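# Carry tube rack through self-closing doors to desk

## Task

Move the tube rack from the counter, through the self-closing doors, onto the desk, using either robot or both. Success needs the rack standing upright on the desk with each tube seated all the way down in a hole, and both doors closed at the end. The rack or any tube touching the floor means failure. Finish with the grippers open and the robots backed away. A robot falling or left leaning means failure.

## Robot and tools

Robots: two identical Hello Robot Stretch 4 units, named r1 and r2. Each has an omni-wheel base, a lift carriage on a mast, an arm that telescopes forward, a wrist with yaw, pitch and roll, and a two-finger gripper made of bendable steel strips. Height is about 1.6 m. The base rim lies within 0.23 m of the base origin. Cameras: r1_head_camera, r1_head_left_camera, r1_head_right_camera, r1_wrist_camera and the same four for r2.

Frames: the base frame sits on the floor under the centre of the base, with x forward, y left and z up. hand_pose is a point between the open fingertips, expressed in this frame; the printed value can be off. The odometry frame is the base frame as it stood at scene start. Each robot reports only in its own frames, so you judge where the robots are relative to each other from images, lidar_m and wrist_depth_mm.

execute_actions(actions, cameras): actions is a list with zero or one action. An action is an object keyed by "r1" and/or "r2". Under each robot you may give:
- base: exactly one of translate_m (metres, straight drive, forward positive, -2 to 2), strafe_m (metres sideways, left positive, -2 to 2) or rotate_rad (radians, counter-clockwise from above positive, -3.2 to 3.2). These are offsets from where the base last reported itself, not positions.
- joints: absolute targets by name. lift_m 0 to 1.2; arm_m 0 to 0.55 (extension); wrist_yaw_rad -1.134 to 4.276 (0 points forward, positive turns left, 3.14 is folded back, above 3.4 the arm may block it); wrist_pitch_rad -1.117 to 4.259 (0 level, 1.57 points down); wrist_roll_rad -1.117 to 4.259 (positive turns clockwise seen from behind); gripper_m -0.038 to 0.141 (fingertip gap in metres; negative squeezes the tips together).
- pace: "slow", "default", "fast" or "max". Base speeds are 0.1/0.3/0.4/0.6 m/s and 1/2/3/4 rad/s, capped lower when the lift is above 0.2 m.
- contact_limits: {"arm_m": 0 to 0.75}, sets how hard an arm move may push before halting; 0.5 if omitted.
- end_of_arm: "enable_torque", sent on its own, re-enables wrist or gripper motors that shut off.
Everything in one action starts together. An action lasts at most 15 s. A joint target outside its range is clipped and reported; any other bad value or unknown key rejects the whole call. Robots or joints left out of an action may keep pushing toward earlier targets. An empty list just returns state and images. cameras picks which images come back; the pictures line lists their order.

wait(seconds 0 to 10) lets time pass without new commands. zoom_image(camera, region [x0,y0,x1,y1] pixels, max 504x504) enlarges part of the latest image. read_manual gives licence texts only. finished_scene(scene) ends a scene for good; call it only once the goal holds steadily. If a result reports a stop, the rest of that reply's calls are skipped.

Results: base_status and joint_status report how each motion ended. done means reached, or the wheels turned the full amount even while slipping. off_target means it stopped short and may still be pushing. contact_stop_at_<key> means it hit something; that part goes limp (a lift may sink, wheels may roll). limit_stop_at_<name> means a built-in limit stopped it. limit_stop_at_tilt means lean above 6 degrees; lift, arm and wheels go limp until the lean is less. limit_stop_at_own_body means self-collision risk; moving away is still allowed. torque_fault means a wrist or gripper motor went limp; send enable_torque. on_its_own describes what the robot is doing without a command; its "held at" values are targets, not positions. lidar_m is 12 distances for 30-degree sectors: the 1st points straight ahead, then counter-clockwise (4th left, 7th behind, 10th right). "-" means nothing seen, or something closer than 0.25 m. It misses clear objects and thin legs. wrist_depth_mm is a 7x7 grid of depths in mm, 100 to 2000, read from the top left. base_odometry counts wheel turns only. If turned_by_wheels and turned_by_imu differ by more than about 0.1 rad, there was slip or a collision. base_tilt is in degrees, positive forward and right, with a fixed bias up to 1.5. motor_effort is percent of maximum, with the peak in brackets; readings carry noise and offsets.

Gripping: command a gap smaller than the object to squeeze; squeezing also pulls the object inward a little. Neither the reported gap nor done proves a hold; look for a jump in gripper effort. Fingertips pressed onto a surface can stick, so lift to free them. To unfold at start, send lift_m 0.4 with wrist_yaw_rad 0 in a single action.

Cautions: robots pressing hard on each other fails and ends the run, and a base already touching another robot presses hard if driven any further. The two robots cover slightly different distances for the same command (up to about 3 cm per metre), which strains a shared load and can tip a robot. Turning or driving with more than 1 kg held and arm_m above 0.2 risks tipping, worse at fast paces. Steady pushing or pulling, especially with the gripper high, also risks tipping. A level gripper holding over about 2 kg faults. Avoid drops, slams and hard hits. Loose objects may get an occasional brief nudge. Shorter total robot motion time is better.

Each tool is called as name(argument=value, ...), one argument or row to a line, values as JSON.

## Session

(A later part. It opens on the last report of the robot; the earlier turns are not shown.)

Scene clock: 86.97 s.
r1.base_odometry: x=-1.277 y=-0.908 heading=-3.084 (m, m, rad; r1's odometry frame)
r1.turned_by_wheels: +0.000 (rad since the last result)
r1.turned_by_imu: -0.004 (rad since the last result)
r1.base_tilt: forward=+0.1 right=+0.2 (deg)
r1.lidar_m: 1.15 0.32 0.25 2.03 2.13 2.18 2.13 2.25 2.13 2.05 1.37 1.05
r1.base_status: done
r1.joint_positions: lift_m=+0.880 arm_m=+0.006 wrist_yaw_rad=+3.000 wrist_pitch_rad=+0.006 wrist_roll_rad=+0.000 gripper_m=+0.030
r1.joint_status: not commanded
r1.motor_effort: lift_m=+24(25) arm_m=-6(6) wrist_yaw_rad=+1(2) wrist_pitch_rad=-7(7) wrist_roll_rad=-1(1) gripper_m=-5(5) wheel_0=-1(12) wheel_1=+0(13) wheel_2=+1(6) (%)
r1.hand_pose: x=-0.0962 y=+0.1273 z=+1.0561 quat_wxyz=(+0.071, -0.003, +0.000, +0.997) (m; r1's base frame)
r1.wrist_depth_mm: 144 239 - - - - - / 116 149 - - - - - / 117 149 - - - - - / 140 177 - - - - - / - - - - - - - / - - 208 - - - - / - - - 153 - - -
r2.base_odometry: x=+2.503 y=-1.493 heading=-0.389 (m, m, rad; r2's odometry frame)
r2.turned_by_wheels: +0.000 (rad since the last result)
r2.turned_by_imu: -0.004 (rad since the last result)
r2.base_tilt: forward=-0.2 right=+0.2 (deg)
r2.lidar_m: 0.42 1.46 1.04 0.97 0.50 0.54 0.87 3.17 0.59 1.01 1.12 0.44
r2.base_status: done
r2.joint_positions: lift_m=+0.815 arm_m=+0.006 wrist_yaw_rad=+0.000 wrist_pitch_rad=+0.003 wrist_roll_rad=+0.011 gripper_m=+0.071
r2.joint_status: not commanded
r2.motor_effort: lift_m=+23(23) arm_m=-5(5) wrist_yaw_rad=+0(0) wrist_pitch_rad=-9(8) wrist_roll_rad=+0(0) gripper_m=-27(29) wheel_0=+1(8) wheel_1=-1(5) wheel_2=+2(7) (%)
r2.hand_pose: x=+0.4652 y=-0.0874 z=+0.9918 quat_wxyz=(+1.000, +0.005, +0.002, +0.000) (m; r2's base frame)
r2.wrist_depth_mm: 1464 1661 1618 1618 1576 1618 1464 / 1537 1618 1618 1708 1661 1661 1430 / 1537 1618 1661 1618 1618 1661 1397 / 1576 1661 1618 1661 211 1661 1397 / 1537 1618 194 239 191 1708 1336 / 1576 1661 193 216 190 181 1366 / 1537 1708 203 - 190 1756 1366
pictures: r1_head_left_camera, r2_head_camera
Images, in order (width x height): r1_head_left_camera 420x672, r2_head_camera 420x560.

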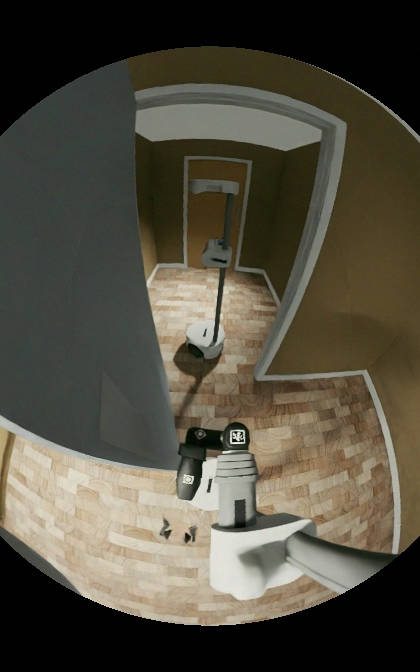

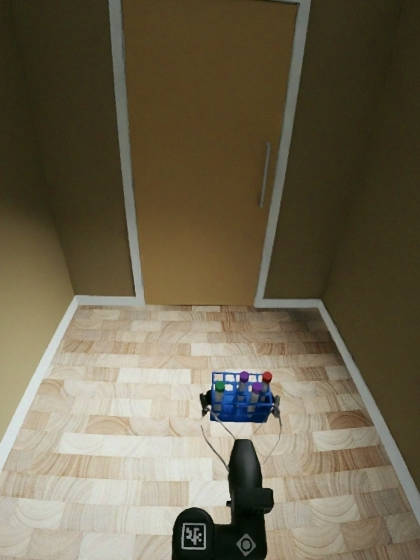

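execute_actions(
  actions=[
    {"r2":{"base":{"strafe_m":-0.71}}},
  ],
  cameras=[],
)

execute_actions(
  actions=[
    {"r1":{"base":{"translate_m":0.85},"pace":"fast"}},
  ],
  cameras=["r1_head_right_camera"],
)

Scene clock: 90.97 s.
r1.base_odometry: x=-1.277 y=-0.908 heading=-3.084 (m, m, rad; r1's odometry frame)
r1.turned_by_wheels: +0.000 (rad since the last result)
r1.turned_by_imu: -0.001 (rad since the last result)
r1.base_tilt: forward=-0.1 right=+0.2 (deg)
r1.lidar_m: 3.27 0.31 0.25 2.04 2.11 2.26 2.13 2.24 2.12 2.04 1.36 1.05
r1.base_status: not commanded
r1.joint_positions: lift_m=+0.880 arm_m=+0.006 wrist_yaw_rad=+3.000 wrist_pitch_rad=+0.006 wrist_roll_rad=+0.000 gripper_m=+0.030
r1.joint_status: not commanded
r1.motor_effort: lift_m=+25(25) arm_m=-7(7) wrist_yaw_rad=+1(1) wrist_pitch_rad=-6(7) wrist_roll_rad=-1(0) gripper_m=-4(3) wheel_0=-1(1) wheel_1=+0(0) wheel_2=+1(1) (%)
r1.hand_pose: x=-0.0962 y=+0.1273 z=+1.0561 quat_wxyz=(+0.071, -0.003, +0.000, +0.997) (m; r1's base frame)
r1.wrist_depth_mm: 144 237 - - - - - / 116 148 - - - - - / 117 148 - - - - - / 140 176 - - - - - / - - - - - - - / - - 207 - - - - / - - - 152 - - -
r2.base_odometry: x=+2.233 y=-2.150 heading=-0.389 (m, m, rad; r2's odometry frame)
r2.turned_by_wheels: +0.000 (rad since the last result)
r2.turned_by_imu: +0.001 (rad since the last result)
r2.base_tilt: forward=-0.2 right=+0.2 (deg)
r2.lidar_m: 0.43 2.01 1.79 1.18 1.14 0.28 0.25 0.28 0.39 0.37 0.39 0.44
r2.base_status: done
r2.joint_positions: lift_m=+0.815 arm_m=+0.006 wrist_yaw_rad=+0.000 wrist_pitch_rad=+0.003 wrist_roll_rad=+0.011 gripper_m=+0.071
r2.joint_status: not commanded
r2.motor_effort: lift_m=+22(22) arm_m=-5(5) wrist_yaw_rad=+0(1) wrist_pitch_rad=-8(8) wrist_roll_rad=+1(0) gripper_m=-28(29) wheel_0=+0(11) wheel_1=+0(8) wheel_2=+1(1) (%)
r2.hand_pose: x=+0.4652 y=-0.0874 z=+0.9918 quat_wxyz=(+1.000, +0.005, +0.002, +0.000) (m; r2's base frame)
r2.wrist_depth_mm: 1618 1661 1661 1661 1281 615 433 / 1618 1661 1661 1661 1281 621 436 / 1661 1756 1661 1708 878 609 427 / 1708 1708 1661 1661 212 603 424 / 1756 1708 194 239 191 549 415 / 1756 1808 193 217 191 181 418 / 1808 1756 203 - 190 559 -
pictures: none
No camera images: the call's "cameras" was empty. Leave "cameras" out to get every camera's image.

Scene clock: 94.83 s.
r1.base_odometry: x=-2.126 y=-0.957 heading=-3.084 (m, m, rad; r1's odometry frame)
r1.turned_by_wheels: +0.000 (rad since the last result)
r1.turned_by_imu: -0.005 (rad since the last result)
r1.base_tilt: forward=+0.1 right=+0.1 (deg)
r1.lidar_m: 2.41 1.49 0.42 0.25 0.25 - 0.25 0.48 2.17 0.43 0.43 0.64
r1.base_status: done
r1.joint_positions: lift_m=+0.880 arm_m=+0.006 wrist_yaw_rad=+3.000 wrist_pitch_rad=+0.006 wrist_roll_rad=+0.000 gripper_m=+0.030
r1.joint_status: not commanded
r1.motor_effort: lift_m=+24(25) arm_m=-6(6) wrist_yaw_rad=+0(1) wrist_pitch_rad=-7(8) wrist_roll_rad=+0(0) gripper_m=-3(5) wheel_0=-4(14) wheel_1=+1(8) wheel_2=+1(12) (%)
r1.hand_pose: x=-0.0962 y=+0.1273 z=+1.0562 quat_wxyz=(+0.071, -0.003, +0.000, +0.997) (m; r1's base frame)
r1.wrist_depth_mm: 144 238 364 298 253 218 - / 116 149 362 296 253 218 200 / 117 148 347 296 251 220 200 / 140 176 355 297 253 219 200 / 569 452 355 294 252 217 200 / - 452 208 293 233 216 198 / - 455 332 152 213 210 -
r2.base_odometry: x=+2.233 y=-2.150 heading=-0.389 (m, m, rad; r2's odometry frame)
r2.turned_by_wheels: +0.000 (rad since the last result)
r2.turned_by_imu: -0.001 (rad since the last result)
r2.base_tilt: forward=-0.2 right=+0.1 (deg)
r2.lidar_m: 0.44 2.01 1.78 1.20 0.61 0.28 0.25 0.27 0.38 0.37 0.38 0.43
r2.base_status: not commanded
r2.joint_positions: lift_m=+0.815 arm_m=+0.006 wrist_yaw_rad=+0.000 wrist_pitch_rad=+0.003 wrist_roll_rad=+0.011 gripper_m=+0.071
r2.joint_status: not commanded
r2.motor_effort: lift_m=+22(22) arm_m=-5(5) wrist_yaw_rad=-3(0) wrist_pitch_rad=-9(9) wrist_roll_rad=+0(0) gripper_m=-30(29) wheel_0=+0(0) wheel_1=+0(0) wheel_2=+1(1) (%)
r2.hand_pose: x=+0.4652 y=-0.0874 z=+0.9918 quat_wxyz=(+1.000, +0.005, +0.002, +0.000) (m; r2's base frame)
r2.wrist_depth_mm: 1661 1618 1661 1661 1308 615 436 / 1618 1661 1661 1661 1281 615 439 / 1661 1661 1661 1661 878 609 427 / 1708 1661 1708 1661 211 603 424 / 1708 1708 194 240 191 554 415 / 1708 1756 193 216 191 181 418 / 1756 1756 202 - 190 564 -
pictures: r1_head_right_camera
Images, in order (width x height): r1_head_right_camera 420x672.

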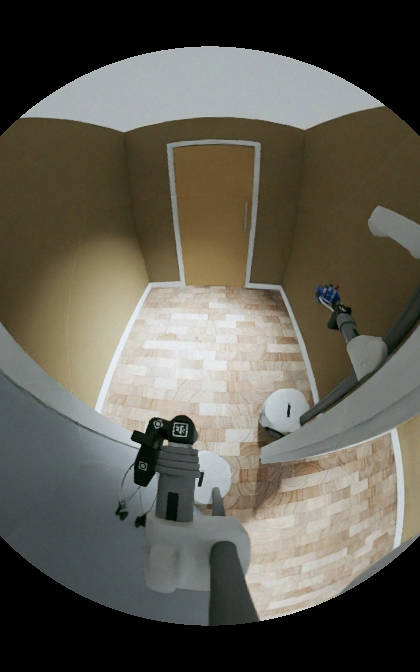

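execute_actions(
  actions=[
    {"r1":{"base":{"translate_m":1.38},"pace":"fast"},"r2":{"base":{"translate_m":0.06},"pace":"slow"}},
  ],
  cameras=[],
)

execute_actions(
  actions=[
    {"r1":{"base":{"strafe_m":-0.1},"joints":{"wrist_yaw_rad":-0.33,"gripper_m":0.11}}},
  ],
  cameras=["r1_head_camera","r1_wrist_camera","r2_head_left_camera"],
)

Scene clock: 100.13 s.
r1.base_odometry: x=-3.504 y=-1.037 heading=-3.084 (m, m, rad; r1's odometry frame)
r1.turned_by_wheels: +0.000 (rad since the last result)
r1.turned_by_imu: -0.006 (rad since the last result)
r1.base_tilt: forward=+0.2 right=+0.2 (deg)
r1.lidar_m: 1.06 1.10 1.08 1.01 1.07 1.21 1.19 0.81 0.74 1.01 1.01 1.08
r1.base_status: done
r1.joint_positions: lift_m=+0.880 arm_m=+0.006 wrist_yaw_rad=+3.000 wrist_pitch_rad=+0.006 wrist_roll_rad=+0.000 gripper_m=+0.030
r1.joint_status: not commanded
r1.motor_effort: lift_m=+23(23) arm_m=-6(6) wrist_yaw_rad=+1(1) wrist_pitch_rad=-6(7) wrist_roll_rad=-1(1) gripper_m=+0(1) wheel_0=+0(7) wheel_1=+1(4) wheel_2=+1(10) (%)
r1.hand_pose: x=-0.0963 y=+0.1273 z=+1.0562 quat_wxyz=(+0.071, -0.003, +0.000, +0.997) (m; r1's base frame)
r1.wrist_depth_mm: 144 238 1366 1397 1397 1397 1118 / 116 149 1366 1366 1397 1430 1138 / 117 148 1366 1366 1308 1397 1138 / 140 177 1366 1366 1397 1430 1182 / 1138 1281 1336 1397 1336 1430 1160 / 1138 1281 207 1366 1366 1430 1160 / 1138 1255 1336 153 750 1397 1138
r2.base_odometry: x=+2.289 y=-2.173 heading=-0.389 (m, m, rad; r2's odometry frame)
r2.turned_by_wheels: +0.000 (rad since the last result)
r2.turned_by_imu: -0.001 (rad since the last result)
r2.base_tilt: forward=-0.1 right=+0.2 (deg)
r2.lidar_m: 0.42 0.82 0.84 1.50 0.64 0.33 0.31 0.33 0.40 0.36 0.38 0.44
r2.base_status: done
r2.joint_positions: lift_m=+0.815 arm_m=+0.006 wrist_yaw_rad=+0.000 wrist_pitch_rad=+0.003 wrist_roll_rad=+0.011 gripper_m=+0.071
r2.joint_status: not commanded
r2.motor_effort: lift_m=+22(22) arm_m=-4(5) wrist_yaw_rad=+1(2) wrist_pitch_rad=-9(8) wrist_roll_rad=+1(0) gripper_m=-29(29) wheel_0=+2(7) wheel_1=+1(2) wheel_2=-2(3) (%)
r2.hand_pose: x=+0.4652 y=-0.0874 z=+0.9918 quat_wxyz=(+1.000, +0.005, +0.002, +0.000) (m; r2's base frame)
r2.wrist_depth_mm: 1618 1576 1576 1618 1308 603 436 / 1576 1618 1661 1618 1255 609 436 / 1618 1618 1576 1661 866 603 418 / 1661 1618 1661 1661 211 597 418 / 1661 1618 194 239 191 544 413 / 1661 1661 193 217 191 181 413 / 1661 1661 203 - 190 564 -
pictures: none
No camera images: the call's "cameras" was empty. Leave "cameras" out to get every camera's image.

Scene clock: 102.67 s.
r1.base_odometry: x=-3.510 y=-0.937 heading=-3.084 (m, m, rad; r1's odometry frame)
r1.turned_by_wheels: +0.000 (rad since the last result)
r1.turned_by_imu: -0.001 (rad since the last result)
r1.base_tilt: forward=+0.2 right=+0.4 (deg)
r1.lidar_m: 1.03 1.09 1.19 1.12 1.17 1.24 1.19 0.78 0.63 0.89 0.95 1.10
r1.base_status: done
r1.joint_positions: lift_m=+0.880 arm_m=+0.006 wrist_yaw_rad=-0.330 wrist_pitch_rad=+0.006 wrist_roll_rad=+0.000 gripper_m=+0.110
r1.joint_status: all done
r1.motor_effort: lift_m=+24(23) arm_m=-6(7) wrist_yaw_rad=-1(9) wrist_pitch_rad=-7(7) wrist_roll_rad=-1(0) gripper_m=+2(3) wheel_0=+0(8) wheel_1=+0(11) wheel_2=+0(1) (%)
r1.hand_pose: x=+0.4217 y=-0.1761 z=+1.0562 quat_wxyz=(+0.986, +0.000, +0.003, -0.164) (m; r1's base frame)
r1.wrist_depth_mm: 741 809 878 946 1060 1042 820 / 750 798 878 931 1042 1042 842 / 741 798 866 931 1060 1060 842 / 732 798 854 946 1042 1042 842 / 741 798 866 931 1025 1060 842 / 732 768 854 946 212 1008 831 / 741 778 854 144 1008 960 831
r2.base_odometry: x=+2.289 y=-2.173 heading=-0.389 (m, m, rad; r2's odometry frame)
r2.turned_by_wheels: +0.000 (rad since the last result)
r2.turned_by_imu: +0.000 (rad since the last result)
r2.base_tilt: forward=-0.1 right=+0.2 (deg)
r2.lidar_m: 0.42 0.77 0.80 1.50 0.60 0.34 0.32 0.33 0.40 0.36 0.37 0.43
r2.base_status: not commanded
r2.joint_positions: lift_m=+0.815 arm_m=+0.006 wrist_yaw_rad=+0.000 wrist_pitch_rad=+0.003 wrist_roll_rad=+0.011 gripper_m=+0.071
r2.joint_status: not commanded
r2.motor_effort: lift_m=+22(22) arm_m=-5(4) wrist_yaw_rad=+1(1) wrist_pitch_rad=-9(8) wrist_roll_rad=-1(0) gripper_m=-27(27) wheel_0=+2(2) wheel_1=+1(1) wheel_2=-2(2) (%)
r2.hand_pose: x=+0.4652 y=-0.0874 z=+0.9918 quat_wxyz=(+1.000, +0.005, +0.002, +0.000) (m; r2's base frame)
r2.wrist_depth_mm: 1576 1576 1576 1576 1281 609 436 / 1618 1618 1618 1618 1255 615 436 / 768 1618 1618 1661 878 603 421 / 1661 1618 1661 1618 211 597 418 / 1618 1661 194 239 191 544 413 / 1661 1661 193 218 191 181 415 / 1661 1708 203 - 190 559 -
pictures: r1_head_camera, r1_wrist_camera, r2_head_left_camera
Images, in order (width x height): r1_head_camera 420x560, r1_wrist_camera 616x392, r2_head_left_camera 420x672.

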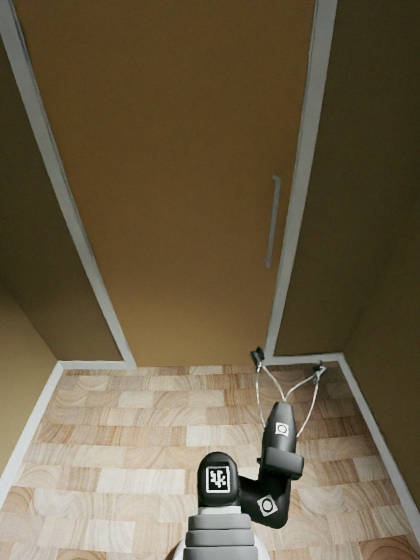

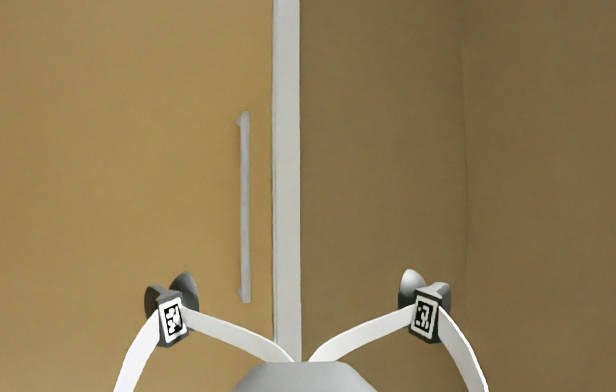

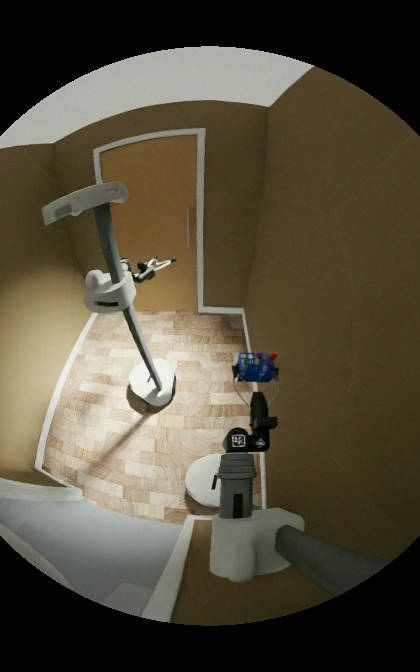

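execute_actions(
  actions=[
    {"r1":{"base":{"strafe_m":-0.07},"joints":{"arm_m":0.45}}},
  ],
  cameras=[],
)

execute_actions(
  actions=[
    {"r1":{"base":{"translate_m":0.06}}},
  ],
  cameras=["r1_wrist_camera"],
)

Scene clock: 105.50 s.
r1.base_odometry: x=-3.514 y=-0.867 heading=-3.084 (m, m, rad; r1's odometry frame)
r1.turned_by_wheels: +0.000 (rad since the last result)
r1.turned_by_imu: -0.001 (rad since the last result)
r1.base_tilt: forward=+0.0 right=+0.2 (deg)
r1.lidar_m: 1.02 1.10 1.28 1.18 1.24 1.25 1.16 0.74 0.60 0.82 0.87 1.10
r1.base_status: done
r1.joint_positions: lift_m=+0.880 arm_m=+0.449 wrist_yaw_rad=-0.330 wrist_pitch_rad=+0.006 wrist_roll_rad=+0.000 gripper_m=+0.110
r1.joint_status: all done
r1.motor_effort: lift_m=+23(24) arm_m=+7(7) wrist_yaw_rad=-1(1) wrist_pitch_rad=-6(6) wrist_roll_rad=-1(0) gripper_m=+2(3) wheel_0=-1(7) wheel_1=+0(8) wheel_2=+0(3) (%)
r1.hand_pose: x=+0.8643 y=-0.1761 z=+1.0562 quat_wxyz=(+0.986, +0.000, +0.003, -0.164) (m; r1's base frame)
r1.wrist_depth_mm: 368 397 427 466 517 580 647 / 368 394 424 462 512 574 640 / 366 394 424 462 512 569 627 / 373 394 424 455 504 554 627 / 364 394 424 459 504 559 627 / 366 382 375 455 213 564 621 / 364 382 418 144 504 564 621
r2.base_odometry: x=+2.289 y=-2.173 heading=-0.389 (m, m, rad; r2's odometry frame)
r2.turned_by_wheels: +0.000 (rad since the last result)
r2.turned_by_imu: +0.000 (rad since the last result)
r2.base_tilt: forward=-0.1 right=+0.2 (deg)
r2.lidar_m: 0.43 0.71 0.87 1.52 0.62 0.33 0.31 0.33 0.40 0.37 0.39 0.42
r2.base_status: not commanded
r2.joint_positions: lift_m=+0.815 arm_m=+0.006 wrist_yaw_rad=+0.000 wrist_pitch_rad=+0.003 wrist_roll_rad=+0.011 gripper_m=+0.071
r2.joint_status: not commanded
r2.motor_effort: lift_m=+22(22) arm_m=-4(5) wrist_yaw_rad=+1(0) wrist_pitch_rad=-10(9) wrist_roll_rad=+1(0) gripper_m=-29(27) wheel_0=+2(2) wheel_1=+1(1) wheel_2=-2(2) (%)
r2.hand_pose: x=+0.4652 y=-0.0874 z=+0.9918 quat_wxyz=(+1.000, +0.005, +0.002, +0.000) (m; r2's base frame)
r2.wrist_depth_mm: 1618 1576 1576 1576 1281 609 433 / 1576 1618 1618 1661 1255 609 436 / 1618 1618 1661 1618 866 603 421 / 1618 1661 1661 1661 211 597 421 / 1618 1618 194 238 191 549 413 / 1708 1661 193 217 191 181 413 / 1661 1708 203 - 190 559 -
pictures: none
No camera images: the call's "cameras" was empty. Leave "cameras" out to get every camera's image.

Scene clock: 106.77 s.
r1.base_odometry: x=-3.573 y=-0.870 heading=-3.084 (m, m, rad; r1's odometry frame)
r1.turned_by_wheels: +0.000 (rad since the last result)
r1.turned_by_imu: +0.000 (rad since the last result)
r1.base_tilt: forward=+0.2 right=+0.3 (deg)
r1.lidar_m: 0.95 1.04 1.25 1.19 1.27 1.30 1.23 0.74 0.66 0.83 0.87 1.01
r1.base_status: done
r1.joint_positions: lift_m=+0.880 arm_m=+0.449 wrist_yaw_rad=-0.330 wrist_pitch_rad=+0.006 wrist_roll_rad=+0.000 gripper_m=+0.110
r1.joint_status: not commanded
r1.motor_effort: lift_m=+23(23) arm_m=+7(7) wrist_yaw_rad=+0(0) wrist_pitch_rad=-6(6) wrist_roll_rad=-1(0) gripper_m=-1(0) wheel_0=+1(6) wheel_1=+1(6) wheel_2=+2(6) (%)
r1.hand_pose: x=+0.8643 y=-0.1762 z=+1.0562 quat_wxyz=(+0.986, +0.000, +0.003, -0.164) (m; r1's base frame)
r1.wrist_depth_mm: 319 342 370 407 442 496 544 / 319 340 373 402 445 496 549 / 317 340 370 397 439 492 539 / 317 340 368 402 436 492 539 / 314 338 368 394 436 484 539 / 314 327 364 399 212 484 539 / 315 329 359 144 433 480 530
r2.base_odometry: x=+2.289 y=-2.173 heading=-0.389 (m, m, rad; r2's odometry frame)
r2.turned_by_wheels: +0.000 (rad since the last result)
r2.turned_by_imu: +0.000 (rad since the last result)
r2.base_tilt: forward=-0.1 right=+0.2 (deg)
r2.lidar_m: 0.42 0.77 1.77 1.50 0.61 0.33 0.32 0.33 0.39 0.37 0.38 0.46
r2.base_status: not commanded
r2.joint_positions: lift_m=+0.815 arm_m=+0.006 wrist_yaw_rad=+0.000 wrist_pitch_rad=+0.003 wrist_roll_rad=+0.011 gripper_m=+0.071
r2.joint_status: not commanded
r2.motor_effort: lift_m=+23(22) arm_m=-5(5) wrist_yaw_rad=+2(1) wrist_pitch_rad=-9(8) wrist_roll_rad=-1(0) gripper_m=-29(27) wheel_0=+2(2) wheel_1=+1(1) wheel_2=-2(2) (%)
r2.hand_pose: x=+0.4652 y=-0.0874 z=+0.9918 quat_wxyz=(+1.000, +0.005, +0.002, +0.000) (m; r2's base frame)
r2.wrist_depth_mm: 1576 1576 1618 1576 1308 609 433 / 1618 1576 1618 1618 1281 609 436 / 1618 1576 1576 1618 866 603 421 / 1661 1661 1576 1618 211 603 421 / 1618 1661 194 237 191 544 415 / 1661 1708 193 217 191 180 415 / 1708 1708 202 - 191 559 -
pictures: r1_wrist_camera
Images, in order (width x height): r1_wrist_camera 616x392.

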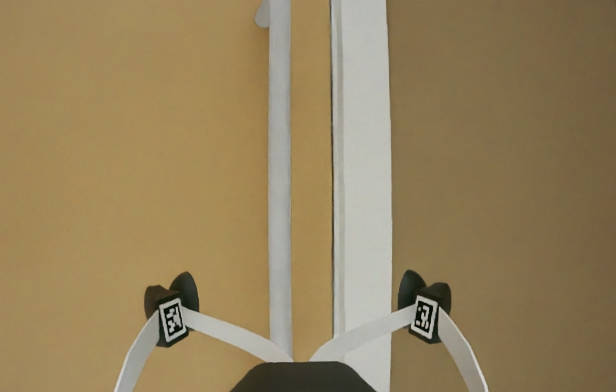

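execute_actions(
  actions=[
    {"r1":{"base":{"strafe_m":-0.025},"joints":{"arm_m":0.54}}},
  ],
  cameras=[],
)

execute_actions(
  actions=[
    {"r1":{"base":{"translate_m":0.04},"pace":"slow"}},
  ],
  cameras=["r1_wrist_camera"],
)

Scene clock: 108.37 s.
r1.base_odometry: x=-3.575 y=-0.845 heading=-3.083 (m, m, rad; r1's odometry frame)
r1.turned_by_wheels: +0.000 (rad since the last result)
r1.turned_by_imu: +0.000 (rad since the last result)
r1.base_tilt: forward=-0.1 right=+0.2 (deg)
r1.lidar_m: 0.97 1.04 1.28 1.21 1.27 1.32 1.20 0.75 0.62 0.81 0.84 1.01
r1.base_status: done
r1.joint_positions: lift_m=+0.880 arm_m=+0.539 wrist_yaw_rad=-0.330 wrist_pitch_rad=+0.006 wrist_roll_rad=+0.000 gripper_m=+0.110
r1.joint_status: all done
r1.motor_effort: lift_m=+23(23) arm_m=+7(8) wrist_yaw_rad=+0(1) wrist_pitch_rad=-7(7) wrist_roll_rad=+0(0) gripper_m=+0(3) wheel_0=-2(8) wheel_1=+1(9) wheel_2=+1(2) (%)
r1.hand_pose: x=+0.9543 y=-0.1761 z=+1.0562 quat_wxyz=(+0.986, +0.000, +0.003, -0.164) (m; r1's base frame)
r1.wrist_depth_mm: 242 258 281 307 320 377 415 / 242 258 281 306 320 373 410 / 240 258 281 304 317 370 413 / 240 257 281 301 317 370 407 / 237 257 279 301 317 368 407 / 239 250 276 301 213 364 402 / 237 249 273 144 315 366 402
r2.base_odometry: x=+2.289 y=-2.173 heading=-0.389 (m, m, rad; r2's odometry frame)
r2.turned_by_wheels: +0.000 (rad since the last result)
r2.turned_by_imu: +0.000 (rad since the last result)
r2.base_tilt: forward=-0.2 right=+0.2 (deg)
r2.lidar_m: 0.44 0.76 1.78 1.53 0.61 0.35 0.32 0.33 0.39 0.36 0.38 0.43
r2.base_status: not commanded
r2.joint_positions: lift_m=+0.815 arm_m=+0.006 wrist_yaw_rad=+0.000 wrist_pitch_rad=+0.003 wrist_roll_rad=+0.011 gripper_m=+0.071
r2.joint_status: not commanded
r2.motor_effort: lift_m=+22(22) arm_m=-5(5) wrist_yaw_rad=+1(1) wrist_pitch_rad=-8(9) wrist_roll_rad=+0(0) gripper_m=-27(29) wheel_0=+2(2) wheel_1=+1(1) wheel_2=-2(2) (%)
r2.hand_pose: x=+0.4652 y=-0.0874 z=+0.9918 quat_wxyz=(+1.000, +0.005, +0.002, +0.000) (m; r2's base frame)
r2.wrist_depth_mm: 1618 1618 1537 1576 1281 603 436 / 554 1618 1576 1576 1281 615 436 / 831 1618 1618 1618 866 609 421 / 1618 1618 1618 1576 210 597 418 / 1708 1661 194 238 191 544 413 / 1661 1708 192 217 191 181 415 / 1618 1756 203 - 190 559 -
pictures: none
No camera images: the call's "cameras" was empty. Leave "cameras" out to get every camera's image.

Scene clock: 109.90 s.
r1.base_odometry: x=-3.614 y=-0.848 heading=-3.083 (m, m, rad; r1's odometry frame)
r1.turned_by_wheels: +0.001 (rad since the last result)
r1.turned_by_imu: +0.000 (rad since the last result)
r1.base_tilt: forward=-0.1 right=+0.2 (deg)
r1.lidar_m: 0.93 0.99 1.27 1.21 1.30 1.37 1.24 0.68 0.63 0.81 0.84 0.99
r1.base_status: done
r1.joint_positions: lift_m=+0.880 arm_m=+0.539 wrist_yaw_rad=-0.336 wrist_pitch_rad=+0.006 wrist_roll_rad=+0.000 gripper_m=+0.110
r1.joint_status: not commanded
r1.on_its_own: wrist_yaw_rad is at rest, and its effort (+17) is outside its rest range (-13 to +13)
r1.motor_effort: lift_m=+23(23) arm_m=+8(6) wrist_yaw_rad=+17(17) wrist_pitch_rad=-7(6) wrist_roll_rad=+0(1) gripper_m=+1(2) wheel_0=+10(10) wheel_1=+6(6) wheel_2=-7(8) (%)
r1.hand_pose: x=+0.9532 y=-0.1776 z=+1.0562 quat_wxyz=(+0.986, +0.000, +0.003, -0.167) (m; r1's base frame)
r1.wrist_depth_mm: 209 224 244 259 282 325 359 / 208 224 242 255 279 324 355 / 208 224 243 255 281 320 351 / 208 223 243 254 279 320 357 / 207 223 242 253 278 319 351 / 206 213 241 253 213 317 349 / 206 218 234 146 277 320 353
r2.base_odometry: x=+2.289 y=-2.173 heading=-0.389 (m, m, rad; r2's odometry frame)
r2.turned_by_wheels: +0.000 (rad since the last result)
r2.turned_by_imu: +0.000 (rad since the last result)
r2.base_tilt: forward=-0.1 right=+0.2 (deg)
r2.lidar_m: 0.43 0.80 1.79 1.51 0.61 0.34 0.31 0.33 0.38 0.37 0.37 0.45
r2.base_status: not commanded
r2.joint_positions: lift_m=+0.815 arm_m=+0.006 wrist_yaw_rad=+0.000 wrist_pitch_rad=+0.003 wrist_roll_rad=+0.011 gripper_m=+0.071
r2.joint_status: not commanded
r2.motor_effort: lift_m=+22(22) arm_m=-5(5) wrist_yaw_rad=+2(1) wrist_pitch_rad=-9(9) wrist_roll_rad=-1(0) gripper_m=-30(28) wheel_0=+2(2) wheel_1=+1(1) wheel_2=-2(2) (%)
r2.hand_pose: x=+0.4652 y=-0.0874 z=+0.9918 quat_wxyz=(+1.000, +0.005, +0.002, +0.000) (m; r2's base frame)
r2.wrist_depth_mm: 585 1576 1576 1618 1281 609 436 / 564 1618 1618 1576 1281 609 436 / 591 1618 1661 1618 854 603 424 / 1618 1661 1618 1661 211 597 421 / 1618 1661 195 239 191 544 415 / 615 1708 193 217 191 181 415 / 615 1708 203 - 190 554 -
pictures: r1_wrist_camera
Images, in order (width x height): r1_wrist_camera 616x392.

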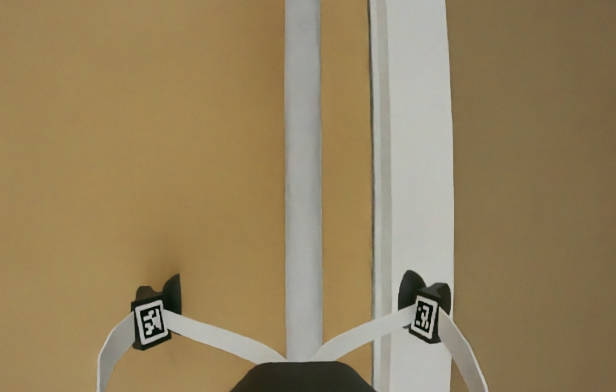

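execute_actions(
  actions=[
    {"r1":{"joints":{"gripper_m":0.045}}},
  ],
  cameras=["r1_wrist_camera"],
)

Scene clock: 111.70 s.
r1.base_odometry: x=-3.615 y=-0.848 heading=-3.083 (m, m, rad; r1's odometry frame)
r1.turned_by_wheels: -0.001 (rad since the last result)
r1.turned_by_imu: -0.001 (rad since the last result)
r1.base_tilt: forward=+0.1 right=+0.1 (deg)
r1.lidar_m: 0.91 0.98 1.27 1.19 1.28 1.36 1.22 0.68 0.64 0.79 0.85 1.01
r1.base_status: not commanded
r1.joint_positions: lift_m=+0.880 arm_m=+0.539 wrist_yaw_rad=-0.330 wrist_pitch_rad=+0.006 wrist_roll_rad=+0.000 gripper_m=+0.045
r1.joint_status: all done
r1.motor_effort: lift_m=+23(23) arm_m=+7(7) wrist_yaw_rad=-1(17) wrist_pitch_rad=-7(6) wrist_roll_rad=+0(0) gripper_m=+0(9) wheel_0=+0(13) wheel_1=+0(7) wheel_2=+1(7) (%)
r1.hand_pose: x=+0.9543 y=-0.1761 z=+1.0562 quat_wxyz=(+0.986, +0.000, +0.003, -0.164) (m; r1's base frame)
r1.wrist_depth_mm: 207 222 241 253 278 322 357 / 206 222 241 252 279 319 353 / 206 222 239 253 278 317 347 / 206 221 240 251 277 317 345 / 206 220 239 252 276 317 347 / 205 220 207 208 214 314 343 / 204 213 236 145 272 314 347
r2.base_odometry: x=+2.289 y=-2.173 heading=-0.389 (m, m, rad; r2's odometry frame)
r2.turned_by_wheels: +0.000 (rad since the last result)
r2.turned_by_imu: +0.000 (rad since the last result)
r2.base_tilt: forward=-0.1 right=+0.2 (deg)
r2.lidar_m: 0.42 0.79 1.78 1.53 0.60 0.34 0.31 0.34 0.39 0.37 0.39 0.42
r2.base_status: not commanded
r2.joint_positions: lift_m=+0.815 arm_m=+0.006 wrist_yaw_rad=+0.000 wrist_pitch_rad=+0.003 wrist_roll_rad=+0.011 gripper_m=+0.071
r2.joint_status: not commanded
r2.motor_effort: lift_m=+22(22) arm_m=-5(5) wrist_yaw_rad=+2(1) wrist_pitch_rad=-8(9) wrist_roll_rad=-1(0) gripper_m=-26(28) wheel_0=+1(2) wheel_1=+1(1) wheel_2=-2(2) (%)
r2.hand_pose: x=+0.4652 y=-0.0874 z=+0.9918 quat_wxyz=(+1.000, +0.005, +0.002, +0.000) (m; r2's base frame)
r2.wrist_depth_mm: 580 1576 1576 1576 1308 603 433 / 554 1576 1618 1576 1255 615 436 / 591 1618 1618 1661 866 603 421 / 1661 1618 1576 1661 211 597 418 / 1661 1661 195 240 191 549 415 / 615 1708 192 216 191 180 415 / 621 1661 203 - 190 559 -
pictures: r1_wrist_camera
Images, in order (width x height): r1_wrist_camera 616x392.

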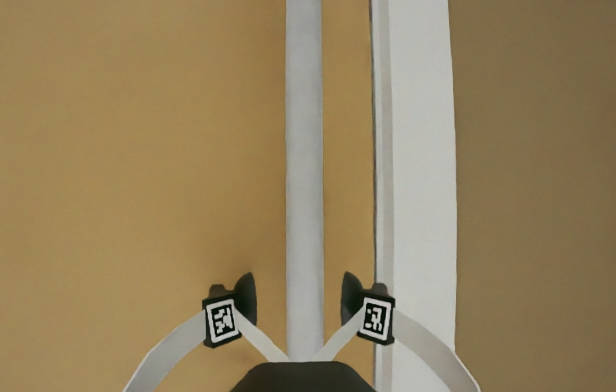

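execute_actions(
  actions=[
    {"r1":{"joints":{"gripper_m":-0.025,"arm_m":0.55},"contact_limits":{"arm_m":0.2}}},
  ],
  cameras=["r1_wrist_camera"],
)

execute_actions(
  actions=[
    {"r1":{"joints":{"arm_m":0.38},"pace":"slow"}},
  ],
  cameras=["r1_wrist_camera","r1_head_camera"],
)

Scene clock: 113.43 s.
r1.base_odometry: x=-3.615 y=-0.848 heading=-3.084 (m, m, rad; r1's odometry frame)
r1.turned_by_wheels: +0.000 (rad since the last result)
r1.turned_by_imu: -0.001 (rad since the last result)
r1.base_tilt: forward=+0.1 right=+0.2 (deg)
r1.lidar_m: 0.91 0.99 1.28 1.20 1.27 1.33 1.25 0.70 0.63 0.80 0.85 0.98
r1.base_status: not commanded
r1.joint_positions: lift_m=+0.880 arm_m=+0.546 wrist_yaw_rad=-0.330 wrist_pitch_rad=+0.006 wrist_roll_rad=+0.000 gripper_m=-0.025
r1.joint_status: all done
joint sent to its limit — the command would take r1.arm_m past its upper limit, so that joint was sent only as far as its limit.
r1.motor_effort: lift_m=+23(24) arm_m=+6(8) wrist_yaw_rad=+2(5) wrist_pitch_rad=-7(7) wrist_roll_rad=+0(0) gripper_m=-13(22) wheel_0=-3(3) wheel_1=-1(1) wheel_2=+0(1) (%)
r1.contact_limits: arm_m 0.2
r1.hand_pose: x=+0.9619 y=-0.1763 z=+1.0562 quat_wxyz=(+0.986, +0.000, +0.003, -0.164) (m; r1's base frame)
r1.wrist_depth_mm: 199 212 232 244 268 314 342 / 198 213 231 243 267 310 342 / 198 212 229 242 266 310 338 / 198 211 229 241 267 310 338 / 197 211 229 241 265 307 338 / 196 211 221 178 263 306 336 / 196 204 223 175 258 307 336
r2.base_odometry: x=+2.289 y=-2.173 heading=-0.389 (m, m, rad; r2's odometry frame)
r2.turned_by_wheels: +0.000 (rad since the last result)
r2.turned_by_imu: +0.000 (rad since the last result)
r2.base_tilt: forward=-0.1 right=+0.2 (deg)
r2.lidar_m: 0.42 0.80 1.77 1.51 0.62 0.34 0.32 0.34 0.40 0.38 0.40 0.44
r2.base_status: not commanded
r2.joint_positions: lift_m=+0.815 arm_m=+0.006 wrist_yaw_rad=+0.000 wrist_pitch_rad=+0.003 wrist_roll_rad=+0.011 gripper_m=+0.071
r2.joint_status: not commanded
r2.motor_effort: lift_m=+22(22) arm_m=-4(5) wrist_yaw_rad=-2(1) wrist_pitch_rad=-8(9) wrist_roll_rad=+0(0) gripper_m=-29(27) wheel_0=+2(1) wheel_1=+1(1) wheel_2=-2(2) (%)
r2.hand_pose: x=+0.4652 y=-0.0874 z=+0.9918 quat_wxyz=(+1.000, +0.005, +0.002, +0.000) (m; r2's base frame)
r2.wrist_depth_mm: 585 1618 1576 1618 1308 609 436 / 559 1576 1576 1661 1255 609 436 / 597 1618 1618 1576 866 603 424 / 1661 1661 1661 1661 211 603 424 / 1618 1661 195 238 191 549 413 / 621 1618 193 217 191 181 413 / 615 1661 203 - 190 559 -
pictures: r1_wrist_camera
Images, in order (width x height): r1_wrist_camera 616x392.

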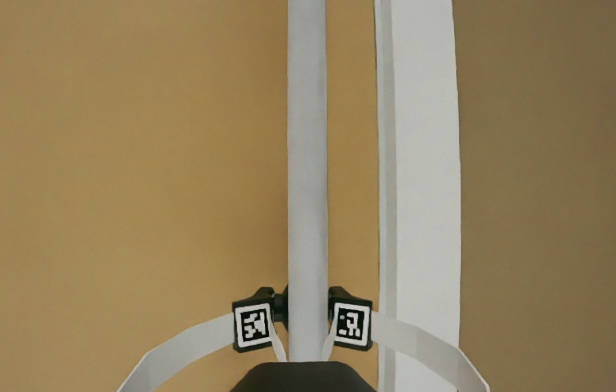

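Scene clock: 116.40 s.
r1.base_odometry: x=-3.615 y=-0.848 heading=-3.082 (m, m, rad; r1's odometry frame)
r1.turned_by_wheels: +0.002 (rad since the last result)
r1.turned_by_imu: +0.001 (rad since the last result)
r1.base_tilt: forward=+0.1 right=+0.1 (deg)
r1.lidar_m: 0.76 0.93 1.27 1.20 1.28 1.34 0.93 0.69 0.65 0.79 0.84 0.80
r1.base_status: not commanded
r1.joint_positions: lift_m=+0.880 arm_m=+0.382 wrist_yaw_rad=-0.319 wrist_pitch_rad=+0.006 wrist_roll_rad=+0.000 gripper_m=-0.025
r1.joint_status: all done
r1.on_its_own: wrist_yaw_rad is at rest, and its effort (-31) is outside its rest range (-13 to +13)
r1.motor_effort: lift_m=+23(23) arm_m=-9(10) wrist_yaw_rad=-31(31) wrist_pitch_rad=-7(6) wrist_roll_rad=+0(0) gripper_m=-13(15) wheel_0=+5(6) wheel_1=+2(2) wheel_2=+7(7) (%)
r1.hand_pose: x=+0.7990 y=-0.1735 z=+1.0562 quat_wxyz=(+0.987, +0.000, +0.003, -0.159) (m; r1's base frame)
r1.wrist_depth_mm: 224 231 239 248 469 517 564 / 224 231 239 247 469 517 574 / 223 230 236 247 466 512 559 / 223 229 237 246 459 504 559 / 221 229 237 245 459 508 564 / 222 229 181 186 455 508 559 / 221 151 233 173 208 508 549
r2.base_odometry: x=+2.289 y=-2.173 heading=-0.389 (m, m, rad; r2's odometry frame)
r2.turned_by_wheels: +0.000 (rad since the last result)
r2.turned_by_imu: +0.000 (rad since the last result)
r2.base_tilt: forward=-0.1 right=+0.2 (deg)
r2.lidar_m: 0.42 0.80 1.80 1.52 0.63 0.32 0.32 0.34 0.40 0.37 0.40 0.44
r2.base_status: not commanded
r2.joint_positions: lift_m=+0.815 arm_m=+0.006 wrist_yaw_rad=+0.000 wrist_pitch_rad=+0.003 wrist_roll_rad=+0.011 gripper_m=+0.071
r2.joint_status: not commanded
r2.motor_effort: lift_m=+22(22) arm_m=-5(5) wrist_yaw_rad=-1(1) wrist_pitch_rad=-9(9) wrist_roll_rad=+0(1) gripper_m=-28(28) wheel_0=+2(2) wheel_1=+1(1) wheel_2=-2(2) (%)
r2.hand_pose: x=+0.4652 y=-0.0874 z=+0.9918 quat_wxyz=(+1.000, +0.005, +0.002, +0.000) (m; r2's base frame)
r2.wrist_depth_mm: 574 1499 1430 1576 1255 615 433 / 559 1499 1464 1618 1255 615 436 / 603 1499 1499 1618 866 603 424 / 1576 1576 1464 1618 211 603 421 / 1576 1576 194 239 191 544 415 / 615 1576 193 217 191 181 413 / 615 1576 202 - 190 559 -
pictures: r1_head_camera, r1_wrist_camera
Images, in order (width x height): r1_head_camera 420x560, r1_wrist_camera 616x392.

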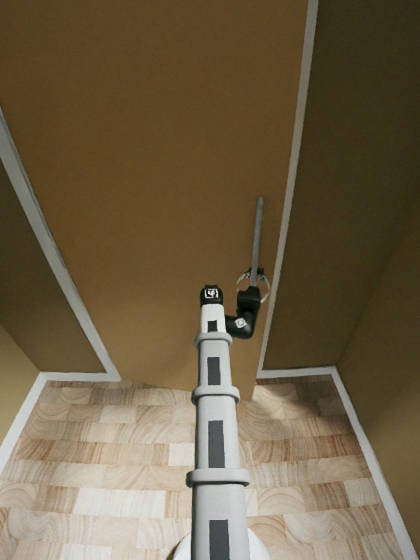

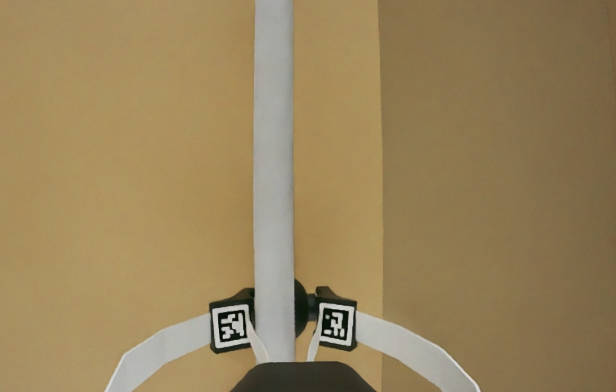

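execute_actions(
  actions=[
    {"r1":{"base":{"strafe_m":0.105},"joints":{"arm_m":0.215},"pace":"slow"}},
  ],
  cameras=["r1_wrist_camera"],
)

execute_actions(
  actions=[
    {"r1":{"base":{"strafe_m":0.10},"joints":{"arm_m":0.065},"pace":"slow"}},
  ],
  cameras=["r1_wrist_camera"],
)

execute_actions(
  actions=[
    {"r1":{"base":{"translate_m":-0.22},"joints":{"arm_m":0.25},"pace":"slow"}},
  ],
  cameras=["r1_wrist_camera","r1_head_camera"],
)

Scene clock: 119.70 s.
r1.base_odometry: x=-3.609 y=-0.952 heading=-3.084 (m, m, rad; r1's odometry frame)
r1.turned_by_wheels: -0.001 (rad since the last result)
r1.turned_by_imu: -0.004 (rad since the last result)
r1.base_tilt: forward=+0.2 right=+0.3 (deg)
r1.lidar_m: 0.64 0.83 1.17 1.12 1.17 1.33 1.29 0.86 0.72 0.92 0.94 0.56
r1.base_status: done
r1.joint_positions: lift_m=+0.880 arm_m=+0.216 wrist_yaw_rad=-0.338 wrist_pitch_rad=+0.006 wrist_roll_rad=+0.000 gripper_m=-0.025
r1.joint_status: all done
r1.on_its_own: wrist_yaw_rad is at rest, and its effort (+23) is outside its rest range (-13 to +13)
r1.motor_effort: lift_m=+23(23) arm_m=-7(8) wrist_yaw_rad=+23(50) wrist_pitch_rad=-8(7) wrist_roll_rad=+1(2) gripper_m=-13(18) wheel_0=-11(19) wheel_1=-3(7) wheel_2=-6(10) (%)
r1.hand_pose: x=+0.6304 y=-0.1781 z=+1.0561 quat_wxyz=(+0.986, +0.000, +0.003, -0.168) (m; r1's base frame)
r1.wrist_depth_mm: 254 251 248 243 243 768 831 / 253 250 248 243 241 759 809 / 251 250 247 243 242 768 820 / 251 248 246 243 241 759 831 / 251 248 245 242 240 750 809 / 249 246 245 181 237 750 820 / 248 245 176 172 238 759 820
r2.base_odometry: x=+2.289 y=-2.173 heading=-0.389 (m, m, rad; r2's odometry frame)
r2.turned_by_wheels: +0.000 (rad since the last result)
r2.turned_by_imu: +0.000 (rad since the last result)
r2.base_tilt: forward=-0.1 right=+0.2 (deg)
r2.lidar_m: 0.42 0.84 1.80 1.52 0.62 0.33 0.31 0.33 0.40 0.37 0.39 0.45
r2.base_status: not commanded
r2.joint_positions: lift_m=+0.815 arm_m=+0.006 wrist_yaw_rad=+0.000 wrist_pitch_rad=+0.003 wrist_roll_rad=+0.011 gripper_m=+0.071
r2.joint_status: not commanded
r2.motor_effort: lift_m=+22(22) arm_m=-5(5) wrist_yaw_rad=+1(1) wrist_pitch_rad=-8(8) wrist_roll_rad=+0(0) gripper_m=-29(27) wheel_0=+2(2) wheel_1=+1(1) wheel_2=-2(2) (%)
r2.hand_pose: x=+0.4652 y=-0.0874 z=+0.9918 quat_wxyz=(+1.000, +0.005, +0.002, +0.000) (m; r2's base frame)
r2.wrist_depth_mm: 1537 1366 1618 1576 1308 609 433 / 1576 1366 1618 1618 1281 609 433 / 1025 1229 1308 1576 866 609 421 / 1618 1397 1255 1618 211 603 418 / 1661 1430 194 239 191 544 415 / 1708 1336 193 217 191 181 413 / 1661 1430 203 - 190 564 -
pictures: r1_wrist_camera
Images, in order (width x height): r1_wrist_camera 616x392.

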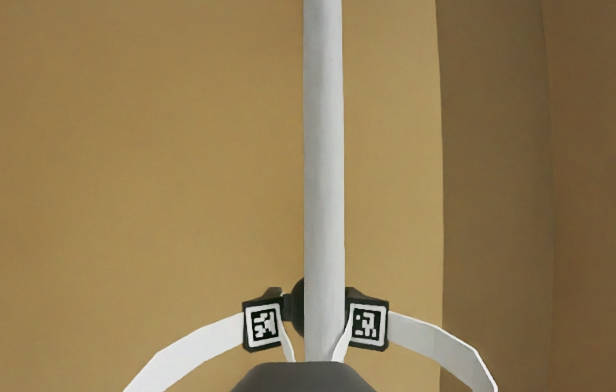

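Scene clock: 122.50 s.
r1.base_odometry: x=-3.603 y=-1.052 heading=-3.084 (m, m, rad; r1's odometry frame)
r1.turned_by_wheels: -0.001 (rad since the last result)
r1.turned_by_imu: -0.007 (rad since the last result)
r1.base_tilt: forward=+0.0 right=+0.2 (deg)
r1.lidar_m: 0.52 0.81 1.07 1.01 1.05 1.31 1.30 0.91 0.82 1.00 1.03 0.45
r1.base_status: done
r1.joint_positions: lift_m=+0.880 arm_m=+0.066 wrist_yaw_rad=-0.334 wrist_pitch_rad=+0.007 wrist_roll_rad=-0.001 gripper_m=-0.025
r1.joint_status: all done
r1.motor_effort: lift_m=+23(23) arm_m=-8(8) wrist_yaw_rad=+11(57) wrist_pitch_rad=-8(9) wrist_roll_rad=+1(1) gripper_m=-14(13) wheel_0=-7(19) wheel_1=-1(2) wheel_2=-3(11) (%)
r1.hand_pose: x=+0.4811 y=-0.1772 z=+1.0560 quat_wxyz=(+0.986, +0.000, +0.003, -0.166) (m; r1's base frame)
r1.wrist_depth_mm: 303 281 263 238 230 991 946 / 301 279 260 238 229 946 917 / 300 279 259 236 229 960 931 / 298 278 259 236 229 960 960 / 300 279 258 236 229 946 931 / 300 278 256 183 222 960 946 / 297 278 251 168 224 960 931
r2.base_odometry: x=+2.289 y=-2.173 heading=-0.389 (m, m, rad; r2's odometry frame)
r2.turned_by_wheels: +0.000 (rad since the last result)
r2.turned_by_imu: +0.000 (rad since the last result)
r2.base_tilt: forward=-0.1 right=+0.2 (deg)
r2.lidar_m: 0.44 0.90 0.98 1.50 0.62 0.34 0.31 0.32 0.39 0.36 0.38 0.43
r2.base_status: not commanded
r2.joint_positions: lift_m=+0.815 arm_m=+0.006 wrist_yaw_rad=+0.000 wrist_pitch_rad=+0.003 wrist_roll_rad=+0.011 gripper_m=+0.071
r2.joint_status: not commanded
r2.motor_effort: lift_m=+23(22) arm_m=-4(4) wrist_yaw_rad=+0(1) wrist_pitch_rad=-8(9) wrist_roll_rad=+0(0) gripper_m=-31(28) wheel_0=+2(1) wheel_1=+1(1) wheel_2=-2(2) (%)
r2.hand_pose: x=+0.4652 y=-0.0874 z=+0.9918 quat_wxyz=(+1.000, +0.005, +0.002, +0.000) (m; r2's base frame)
r2.wrist_depth_mm: 1576 1182 - 1618 1308 609 436 / 1618 1138 - 1618 1281 609 436 / 917 1182 - 1661 866 615 424 / 1618 1182 1576 1708 211 603 421 / 1618 1229 194 239 191 549 415 / 1618 1118 193 217 191 181 415 / 1661 1229 202 - 190 564 -
pictures: r1_wrist_camera
Images, in order (width x height): r1_wrist_camera 616x392.

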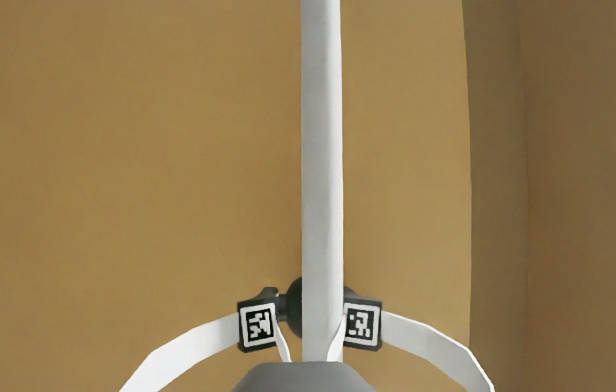

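Scene clock: 125.97 s.
r1.base_odometry: x=-3.384 y=-1.040 heading=-3.084 (m, m, rad; r1's odometry frame)
r1.turned_by_wheels: +0.001 (rad since the last result)
r1.turned_by_imu: +0.000 (rad since the last result)
r1.base_tilt: forward=+0.1 right=+0.3 (deg)
r1.lidar_m: 0.60 1.07 1.05 0.99 1.07 1.09 1.08 0.74 0.70 0.80 1.05 0.66
r1.base_status: done
r1.joint_positions: lift_m=+0.880 arm_m=+0.249 wrist_yaw_rad=-0.324 wrist_pitch_rad=+0.006 wrist_roll_rad=-0.001 gripper_m=-0.025
r1.joint_status: all done
r1.on_its_own: wrist_yaw_rad is at rest, and its effort (-18) is outside its rest range (-13 to +13)
r1.motor_effort: lift_m=+23(23) arm_m=+4(6) wrist_yaw_rad=-18(25) wrist_pitch_rad=-6(8) wrist_roll_rad=+0(1) gripper_m=-16(15) wheel_0=+0(8) wheel_1=+0(5) wheel_2=+7(8) (%)
r1.hand_pose: x=+0.6658 y=-0.1746 z=+1.0563 quat_wxyz=(+0.987, +0.000, +0.003, -0.161) (m; r1's base frame)
r1.wrist_depth_mm: 322 294 267 240 229 976 946 / 322 293 267 239 229 991 946 / 320 290 265 237 229 991 976 / 317 290 265 237 228 991 976 / 315 290 264 237 227 976 960 / 317 289 255 182 223 991 960 / 314 285 257 150 174 976 917
r2.base_odometry: x=+2.289 y=-2.173 heading=-0.389 (m, m, rad; r2's odometry frame)
r2.turned_by_wheels: +0.000 (rad since the last result)
r2.turned_by_imu: +0.000 (rad since the last result)
r2.base_tilt: forward=-0.2 right=+0.2 (deg)
r2.lidar_m: 0.41 0.74 0.74 1.49 0.59 0.33 0.32 0.33 0.39 0.37 0.39 0.44
r2.base_status: not commanded
r2.joint_positions: lift_m=+0.815 arm_m=+0.006 wrist_yaw_rad=+0.000 wrist_pitch_rad=+0.003 wrist_roll_rad=+0.011 gripper_m=+0.071
r2.joint_status: not commanded
r2.motor_effort: lift_m=+22(22) arm_m=-5(5) wrist_yaw_rad=+1(0) wrist_pitch_rad=-9(8) wrist_roll_rad=+1(1) gripper_m=-28(29) wheel_0=+2(1) wheel_1=+1(1) wheel_2=-2(2) (%)
r2.hand_pose: x=+0.4652 y=-0.0874 z=+0.9918 quat_wxyz=(+1.000, +0.005, +0.002, +0.000) (m; r2's base frame)
r2.wrist_depth_mm: 1576 1229 - 1618 1308 609 436 / 1537 1182 - 1661 1281 609 433 / 1336 1160 - 1618 866 615 424 / 1576 1138 1661 1618 211 609 418 / 1576 1182 193 239 191 544 413 / 1708 1118 193 217 191 180 413 / 1661 1308 203 - 190 559 -
pictures: r1_head_camera, r1_wrist_camera
Images, in order (width x height): r1_head_camera 420x560, r1_wrist_camera 616x392.

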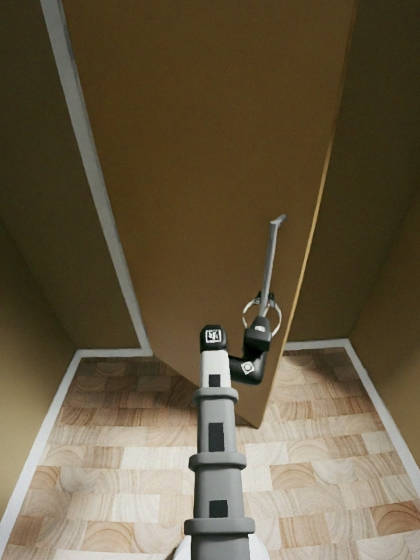

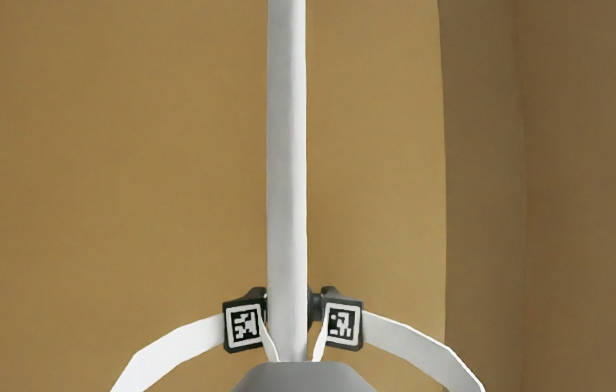

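execute_actions(
  actions=[
    {"r1":{"base":{"strafe_m":0.265},"joints":{"arm_m":0.115,"wrist_yaw_rad":-0.44},"pace":"slow"}},
  ],
  cameras=["r1_wrist_camera","r1_head_camera"],
)

Scene clock: 130.17 s.
r1.base_odometry: x=-3.368 y=-1.304 heading=-3.085 (m, m, rad; r1's odometry frame)
r1.turned_by_wheels: -0.001 (rad since the last result)
r1.turned_by_imu: +0.002 (rad since the last result)
r1.base_tilt: forward=+0.2 right=+0.1 (deg)
r1.lidar_m: 0.62 1.08 0.80 0.73 0.79 1.06 1.00 1.02 0.96 0.97 1.34 0.46
r1.base_status: done
r1.joint_positions: lift_m=+0.880 arm_m=+0.116 wrist_yaw_rad=-0.452 wrist_pitch_rad=+0.006 wrist_roll_rad=+0.000 gripper_m=-0.025
r1.joint_status: all done
r1.on_its_own: wrist_yaw_rad is at rest, and its effort (+36) is outside its rest range (-13 to +13)
r1.motor_effort: lift_m=+24(23) arm_m=-5(15) wrist_yaw_rad=+36(77) wrist_pitch_rad=-7(8) wrist_roll_rad=+0(1) gripper_m=-9(19) wheel_0=-9(12) wheel_1=-1(9) wheel_2=-6(16) (%)
r1.hand_pose: x=+0.5081 y=-0.2047 z=+1.0561 quat_wxyz=(+0.975, +0.001, +0.003, -0.224) (m; r1's base frame)
r1.wrist_depth_mm: 424 349 293 253 223 204 1138 / 424 347 290 252 223 202 1118 / 421 345 290 252 222 202 1138 / 415 342 289 251 223 201 1118 / 413 343 287 250 220 200 1118 / 415 342 286 182 188 200 1118 / 413 347 175 165 216 190 1098
r2.base_odometry: x=+2.289 y=-2.173 heading=-0.389 (m, m, rad; r2's odometry frame)
r2.turned_by_wheels: +0.000 (rad since the last result)
r2.turned_by_imu: -0.001 (rad since the last result)
r2.base_tilt: forward=-0.1 right=+0.2 (deg)
r2.lidar_m: 0.43 1.13 0.93 1.50 0.60 0.33 0.32 0.34 0.40 0.36 0.36 0.45
r2.base_status: not commanded
r2.joint_positions: lift_m=+0.815 arm_m=+0.006 wrist_yaw_rad=+0.000 wrist_pitch_rad=+0.003 wrist_roll_rad=+0.011 gripper_m=+0.071
r2.joint_status: not commanded
r2.motor_effort: lift_m=+22(22) arm_m=-5(5) wrist_yaw_rad=+4(0) wrist_pitch_rad=-9(9) wrist_roll_rad=-1(0) gripper_m=-27(28) wheel_0=+2(1) wheel_1=+1(1) wheel_2=-2(2) (%)
r2.hand_pose: x=+0.4652 y=-0.0874 z=+0.9918 quat_wxyz=(+1.000, +0.005, +0.002, +0.000) (m; r2's base frame)
r2.wrist_depth_mm: 1397 - - 1576 1281 615 433 / 1464 - - 1576 1281 615 433 / 1576 - - 1661 866 603 427 / 1708 - 1618 1661 211 603 421 / 1618 - 195 240 191 544 413 / 1464 - 193 216 191 181 413 / 1397 1808 204 - 190 559 -
pictures: r1_head_camera, r1_wrist_camera
Images, in order (width x height): r1_head_camera 420x560, r1_wrist_camera 616x392.

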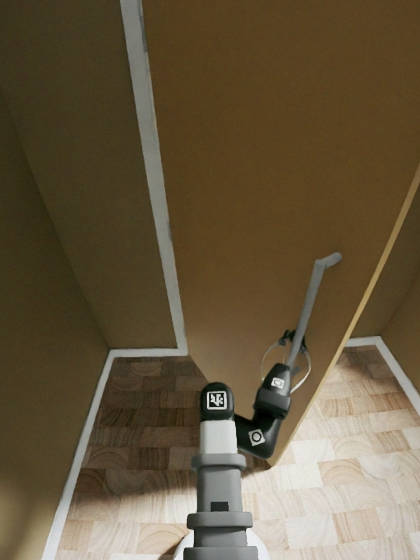

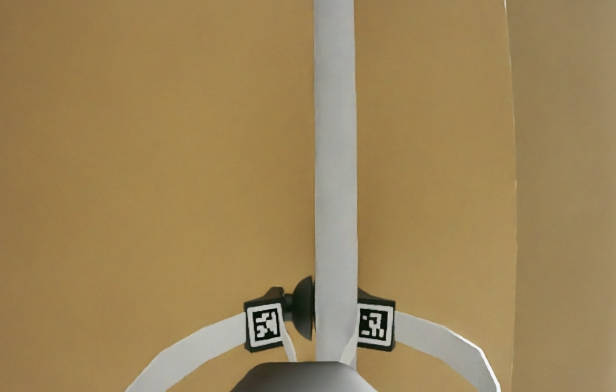

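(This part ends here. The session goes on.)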